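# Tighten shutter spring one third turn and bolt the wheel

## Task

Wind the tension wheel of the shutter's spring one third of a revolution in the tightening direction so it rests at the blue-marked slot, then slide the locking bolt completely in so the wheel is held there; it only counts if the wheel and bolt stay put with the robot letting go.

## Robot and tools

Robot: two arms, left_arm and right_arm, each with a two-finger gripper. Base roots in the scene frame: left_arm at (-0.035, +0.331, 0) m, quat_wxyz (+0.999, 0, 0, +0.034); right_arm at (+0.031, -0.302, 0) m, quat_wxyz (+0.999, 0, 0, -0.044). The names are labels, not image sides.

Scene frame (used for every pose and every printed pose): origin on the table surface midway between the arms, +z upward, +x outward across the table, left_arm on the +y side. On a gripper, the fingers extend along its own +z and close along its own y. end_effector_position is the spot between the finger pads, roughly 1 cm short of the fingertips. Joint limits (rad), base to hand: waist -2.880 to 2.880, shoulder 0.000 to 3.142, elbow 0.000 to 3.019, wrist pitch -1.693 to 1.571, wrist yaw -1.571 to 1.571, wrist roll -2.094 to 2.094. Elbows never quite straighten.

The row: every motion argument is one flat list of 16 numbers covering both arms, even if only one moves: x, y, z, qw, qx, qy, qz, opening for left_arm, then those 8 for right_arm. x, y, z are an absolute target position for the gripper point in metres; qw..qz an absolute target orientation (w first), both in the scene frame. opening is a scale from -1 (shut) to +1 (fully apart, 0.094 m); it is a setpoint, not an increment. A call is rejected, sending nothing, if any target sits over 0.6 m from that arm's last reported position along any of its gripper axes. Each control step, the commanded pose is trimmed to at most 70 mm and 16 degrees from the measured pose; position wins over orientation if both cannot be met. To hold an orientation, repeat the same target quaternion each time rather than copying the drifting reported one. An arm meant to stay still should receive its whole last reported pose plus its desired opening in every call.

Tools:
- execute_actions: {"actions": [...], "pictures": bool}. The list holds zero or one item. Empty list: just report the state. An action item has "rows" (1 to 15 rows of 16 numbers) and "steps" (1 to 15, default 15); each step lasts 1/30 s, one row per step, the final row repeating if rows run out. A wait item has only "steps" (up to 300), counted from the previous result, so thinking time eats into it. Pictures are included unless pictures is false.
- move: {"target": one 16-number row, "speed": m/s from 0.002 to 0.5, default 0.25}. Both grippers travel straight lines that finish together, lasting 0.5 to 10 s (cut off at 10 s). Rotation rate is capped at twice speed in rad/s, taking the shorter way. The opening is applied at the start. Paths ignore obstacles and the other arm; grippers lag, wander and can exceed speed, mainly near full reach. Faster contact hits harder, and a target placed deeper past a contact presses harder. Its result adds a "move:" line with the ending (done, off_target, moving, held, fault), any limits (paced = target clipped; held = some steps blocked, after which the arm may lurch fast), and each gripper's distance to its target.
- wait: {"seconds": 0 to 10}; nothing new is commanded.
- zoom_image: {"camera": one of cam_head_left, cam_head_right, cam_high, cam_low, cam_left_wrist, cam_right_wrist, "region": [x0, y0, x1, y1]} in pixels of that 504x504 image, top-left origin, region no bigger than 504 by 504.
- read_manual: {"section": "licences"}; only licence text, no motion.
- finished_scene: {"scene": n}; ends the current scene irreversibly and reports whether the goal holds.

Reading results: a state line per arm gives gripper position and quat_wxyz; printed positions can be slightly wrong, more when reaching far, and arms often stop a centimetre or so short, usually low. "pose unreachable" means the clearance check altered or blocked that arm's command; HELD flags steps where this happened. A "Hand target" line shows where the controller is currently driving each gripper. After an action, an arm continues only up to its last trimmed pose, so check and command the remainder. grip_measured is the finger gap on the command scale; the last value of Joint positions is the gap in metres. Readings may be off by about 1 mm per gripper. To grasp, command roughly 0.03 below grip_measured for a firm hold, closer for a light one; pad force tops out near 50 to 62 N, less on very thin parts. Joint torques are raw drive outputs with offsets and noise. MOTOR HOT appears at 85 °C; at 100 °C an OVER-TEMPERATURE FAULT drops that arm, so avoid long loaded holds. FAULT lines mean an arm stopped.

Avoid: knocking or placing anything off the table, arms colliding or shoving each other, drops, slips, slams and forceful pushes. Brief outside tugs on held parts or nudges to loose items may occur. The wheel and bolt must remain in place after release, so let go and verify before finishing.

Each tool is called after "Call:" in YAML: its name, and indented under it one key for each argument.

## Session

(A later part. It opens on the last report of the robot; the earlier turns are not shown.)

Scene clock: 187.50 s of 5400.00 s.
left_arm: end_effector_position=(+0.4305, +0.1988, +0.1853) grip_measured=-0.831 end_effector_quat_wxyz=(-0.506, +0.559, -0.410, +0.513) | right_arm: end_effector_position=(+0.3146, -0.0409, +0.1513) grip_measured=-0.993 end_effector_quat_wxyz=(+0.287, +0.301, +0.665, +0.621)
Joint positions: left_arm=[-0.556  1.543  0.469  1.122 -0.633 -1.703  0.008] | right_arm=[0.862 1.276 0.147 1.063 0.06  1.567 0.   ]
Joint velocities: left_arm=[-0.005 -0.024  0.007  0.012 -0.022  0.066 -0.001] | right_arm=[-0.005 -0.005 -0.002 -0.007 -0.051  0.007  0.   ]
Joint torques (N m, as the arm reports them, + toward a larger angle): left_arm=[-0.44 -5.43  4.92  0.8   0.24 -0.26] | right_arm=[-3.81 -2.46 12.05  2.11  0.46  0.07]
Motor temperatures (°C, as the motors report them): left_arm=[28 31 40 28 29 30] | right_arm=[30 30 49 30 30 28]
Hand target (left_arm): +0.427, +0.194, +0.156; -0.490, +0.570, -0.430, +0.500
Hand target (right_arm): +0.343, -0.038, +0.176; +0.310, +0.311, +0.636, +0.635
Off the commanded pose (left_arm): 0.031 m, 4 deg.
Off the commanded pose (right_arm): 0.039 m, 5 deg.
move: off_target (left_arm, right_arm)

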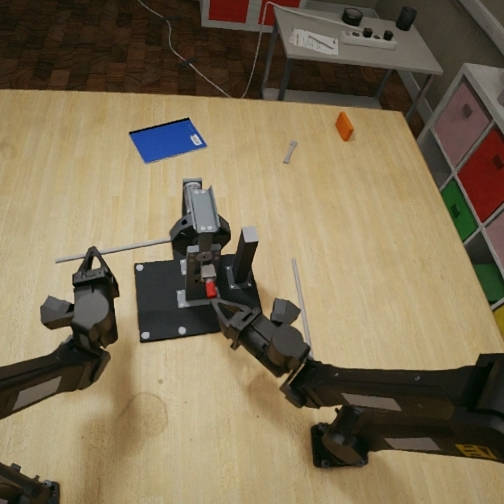

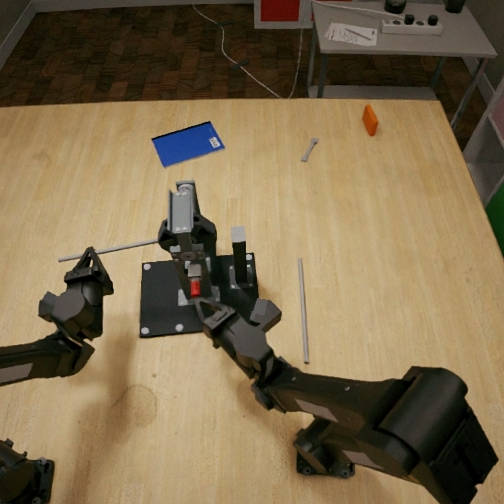

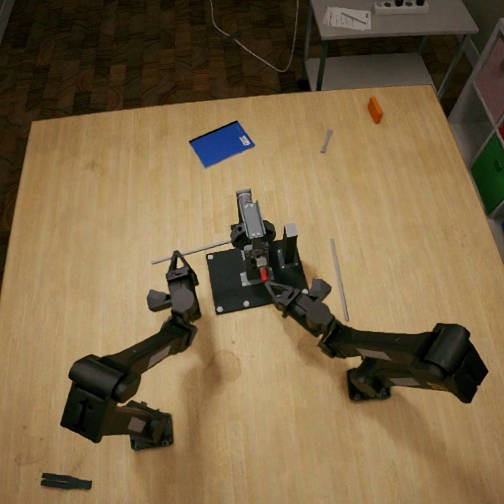

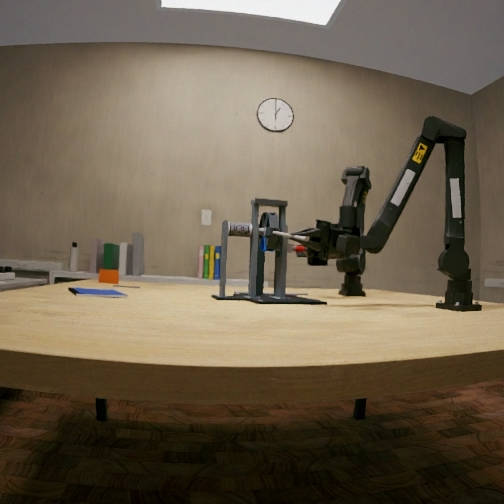

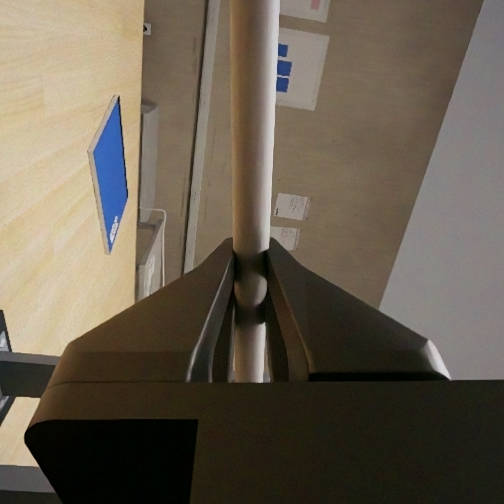

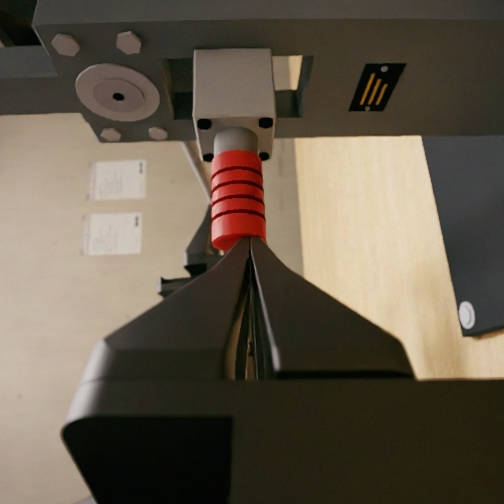

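Home (21 mm travel).

Call:
move:
  target: [0.428,0.195,0.207,0.5,-0.56,0.43,-0.5,-1,0.345,-0.036,0.176,0.31,0.31,0.635,0.635,-1]
  speed: 0.02

Call:
move:
  target: [0.39,0.192,0.2,0.5,-0.56,0.43,-0.5,0,0.285,-0.05,0.16,0.31,0.31,0.635,0.635,-1]
  speed: 0.04

Scene clock: 192.23 s of 5400.00 s.
left_arm: end_effector_position=(+0.4249, +0.2000, +0.2037) grip_measured=-0.831 end_effector_quat_wxyz=(-0.512, +0.552, -0.438, +0.491) | right_arm: end_effector_position=(+0.3146, -0.0411, +0.1509) grip_measured=-0.993 end_effector_quat_wxyz=(+0.286, +0.301, +0.665, +0.621)
Joint positions: left_arm=[-0.556  1.429  0.469  0.967 -0.625 -1.66   0.008] | right_arm=[0.86  1.276 0.147 1.064 0.058 1.567 0.   ]
Joint velocities: left_arm=[-0.005 -0.024  0.022  0.012 -0.051  0.022 -0.001] | right_arm=[-0.015  0.005  0.007 -0.007 -0.081  0.037  0.   ]
Joint torques (N m, as the arm reports them, + toward a larger angle): left_arm=[-0.05 -9.    8.46  0.16  0.04 -0.3 ] | right_arm=[-3.5  -2.46 12.15  2.08  0.55  0.06]
Motor temperatures (°C, as the motors report them): left_arm=[28 31 40 27 29 30] | right_arm=[30 30 50 30 30 28]
Hand target (left_arm): +0.428, +0.195, +0.208; +0.501, -0.560, +0.430, -0.501
Hand target (right_arm): +0.343, -0.038, +0.176; +0.310, +0.311, +0.636, +0.635
Off the commanded pose (left_arm): 0.007 m, 2 deg.
Off the commanded pose (right_arm): 0.040 m, 5 deg.
move: off_target (right_arm)

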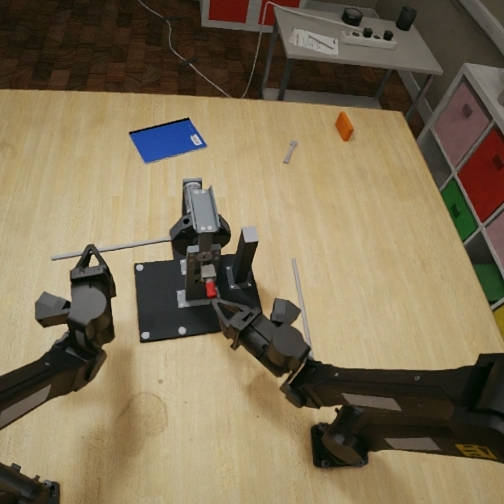

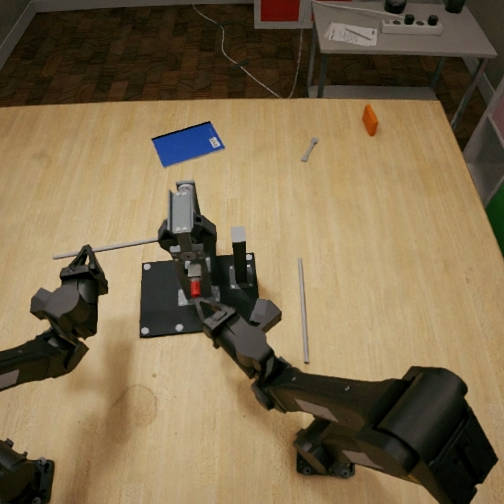

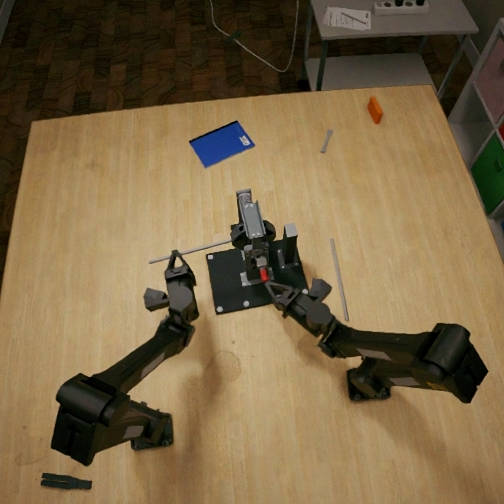

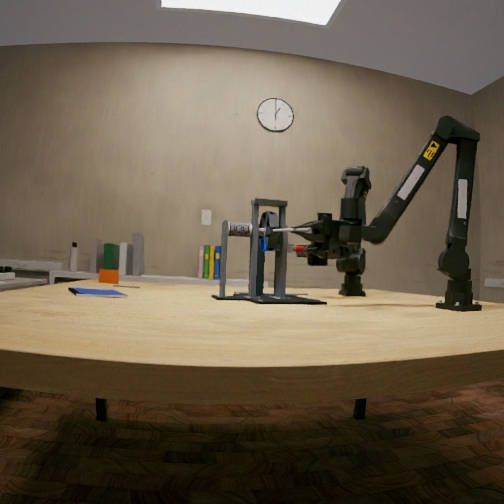

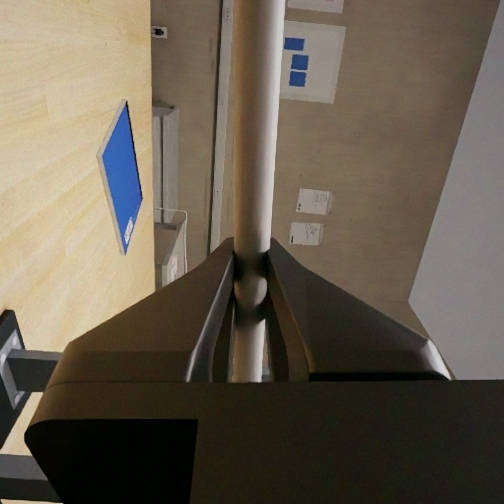

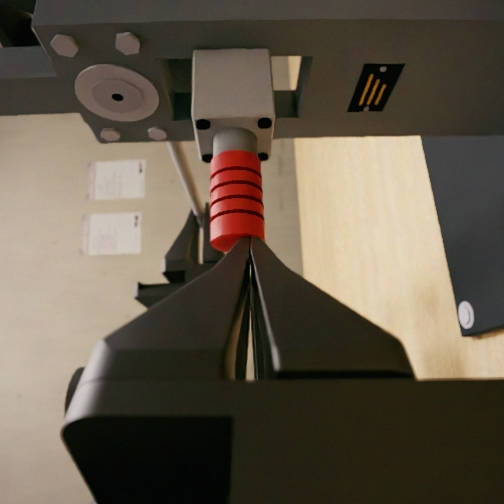

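Scene clock: 193.57 s of 5400.00 s.
left_arm: end_effector_position=(+0.3924, +0.1944, +0.1897) grip_measured=-0.003 end_effector_quat_wxyz=(-0.503, +0.562, -0.441, +0.487) | right_arm: end_effector_position=(+0.2886, -0.0523, +0.1529) grip_measured=-0.993 end_effector_quat_wxyz=(+0.312, +0.314, +0.645, +0.623)
Joint positions: left_arm=[-0.623  1.391  0.397  0.967 -0.691 -1.691  0.047] | right_arm=[0.969 1.242 0.079 1.133 0.227 1.567 0.   ]
Joint velocities: left_arm=[-0.005  0.015 -0.007  0.012 -0.007  0.007 -0.   ] | right_arm=[ 0.005 -0.005 -0.002 -0.017  0.007 -0.022 -0.   ]
Joint torques (N m, as the arm reports them, + toward a larger angle): left_arm=[-0.18 -9.42  6.73  1.33 -0.06 -0.04] | right_arm=[ 0.92 -3.7   5.49  2.35  0.08  0.03]
Motor temperatures (°C, as the motors report them): left_arm=[28 31 40 27 29 30] | right_arm=[30 30 49 30 29 28]
Hand target (left_arm): +0.390, +0.192, +0.200; -0.500, +0.561, -0.430, +0.501
Hand target (right_arm): +0.286, -0.050, +0.161; +0.312, +0.309, +0.636, +0.635
Off the commanded pose (left_arm): 0.011 m, 2 deg.
Off the commanded pose (right_arm): 0.008 m, 2 deg.
move: off_target (left_arm)

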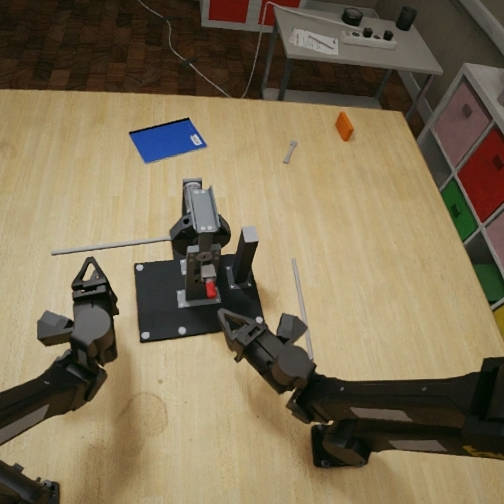

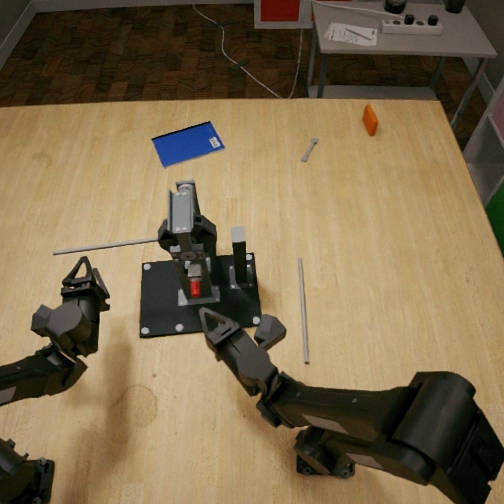

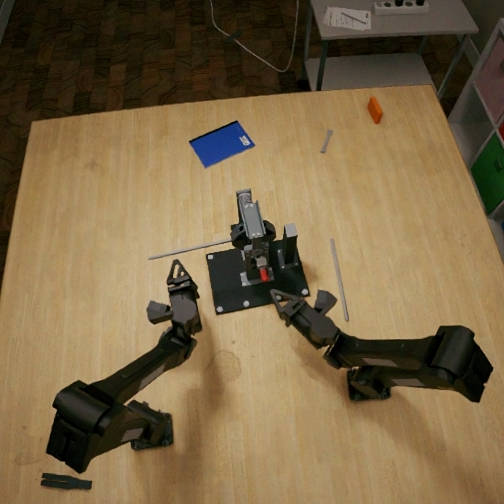

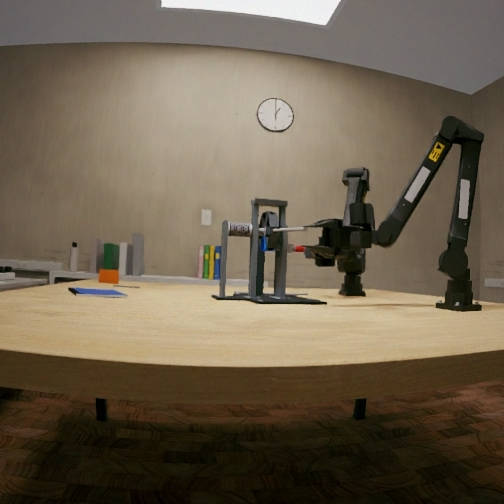

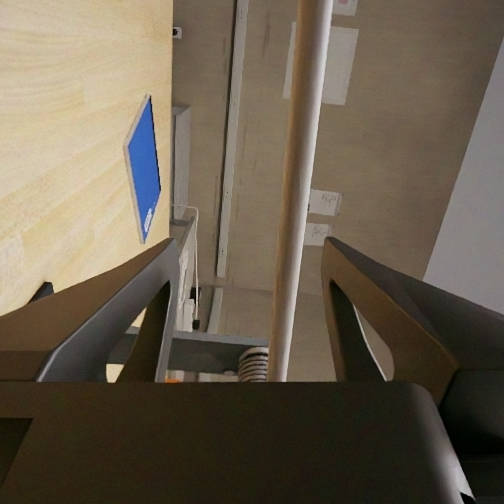

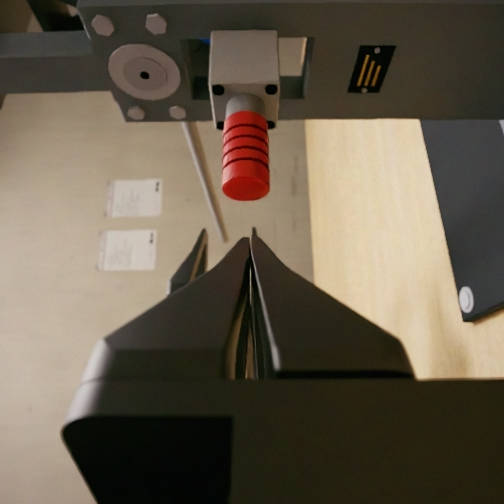

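Call:
finished_scene:
  scene: 2

The scene is finished: the task was done.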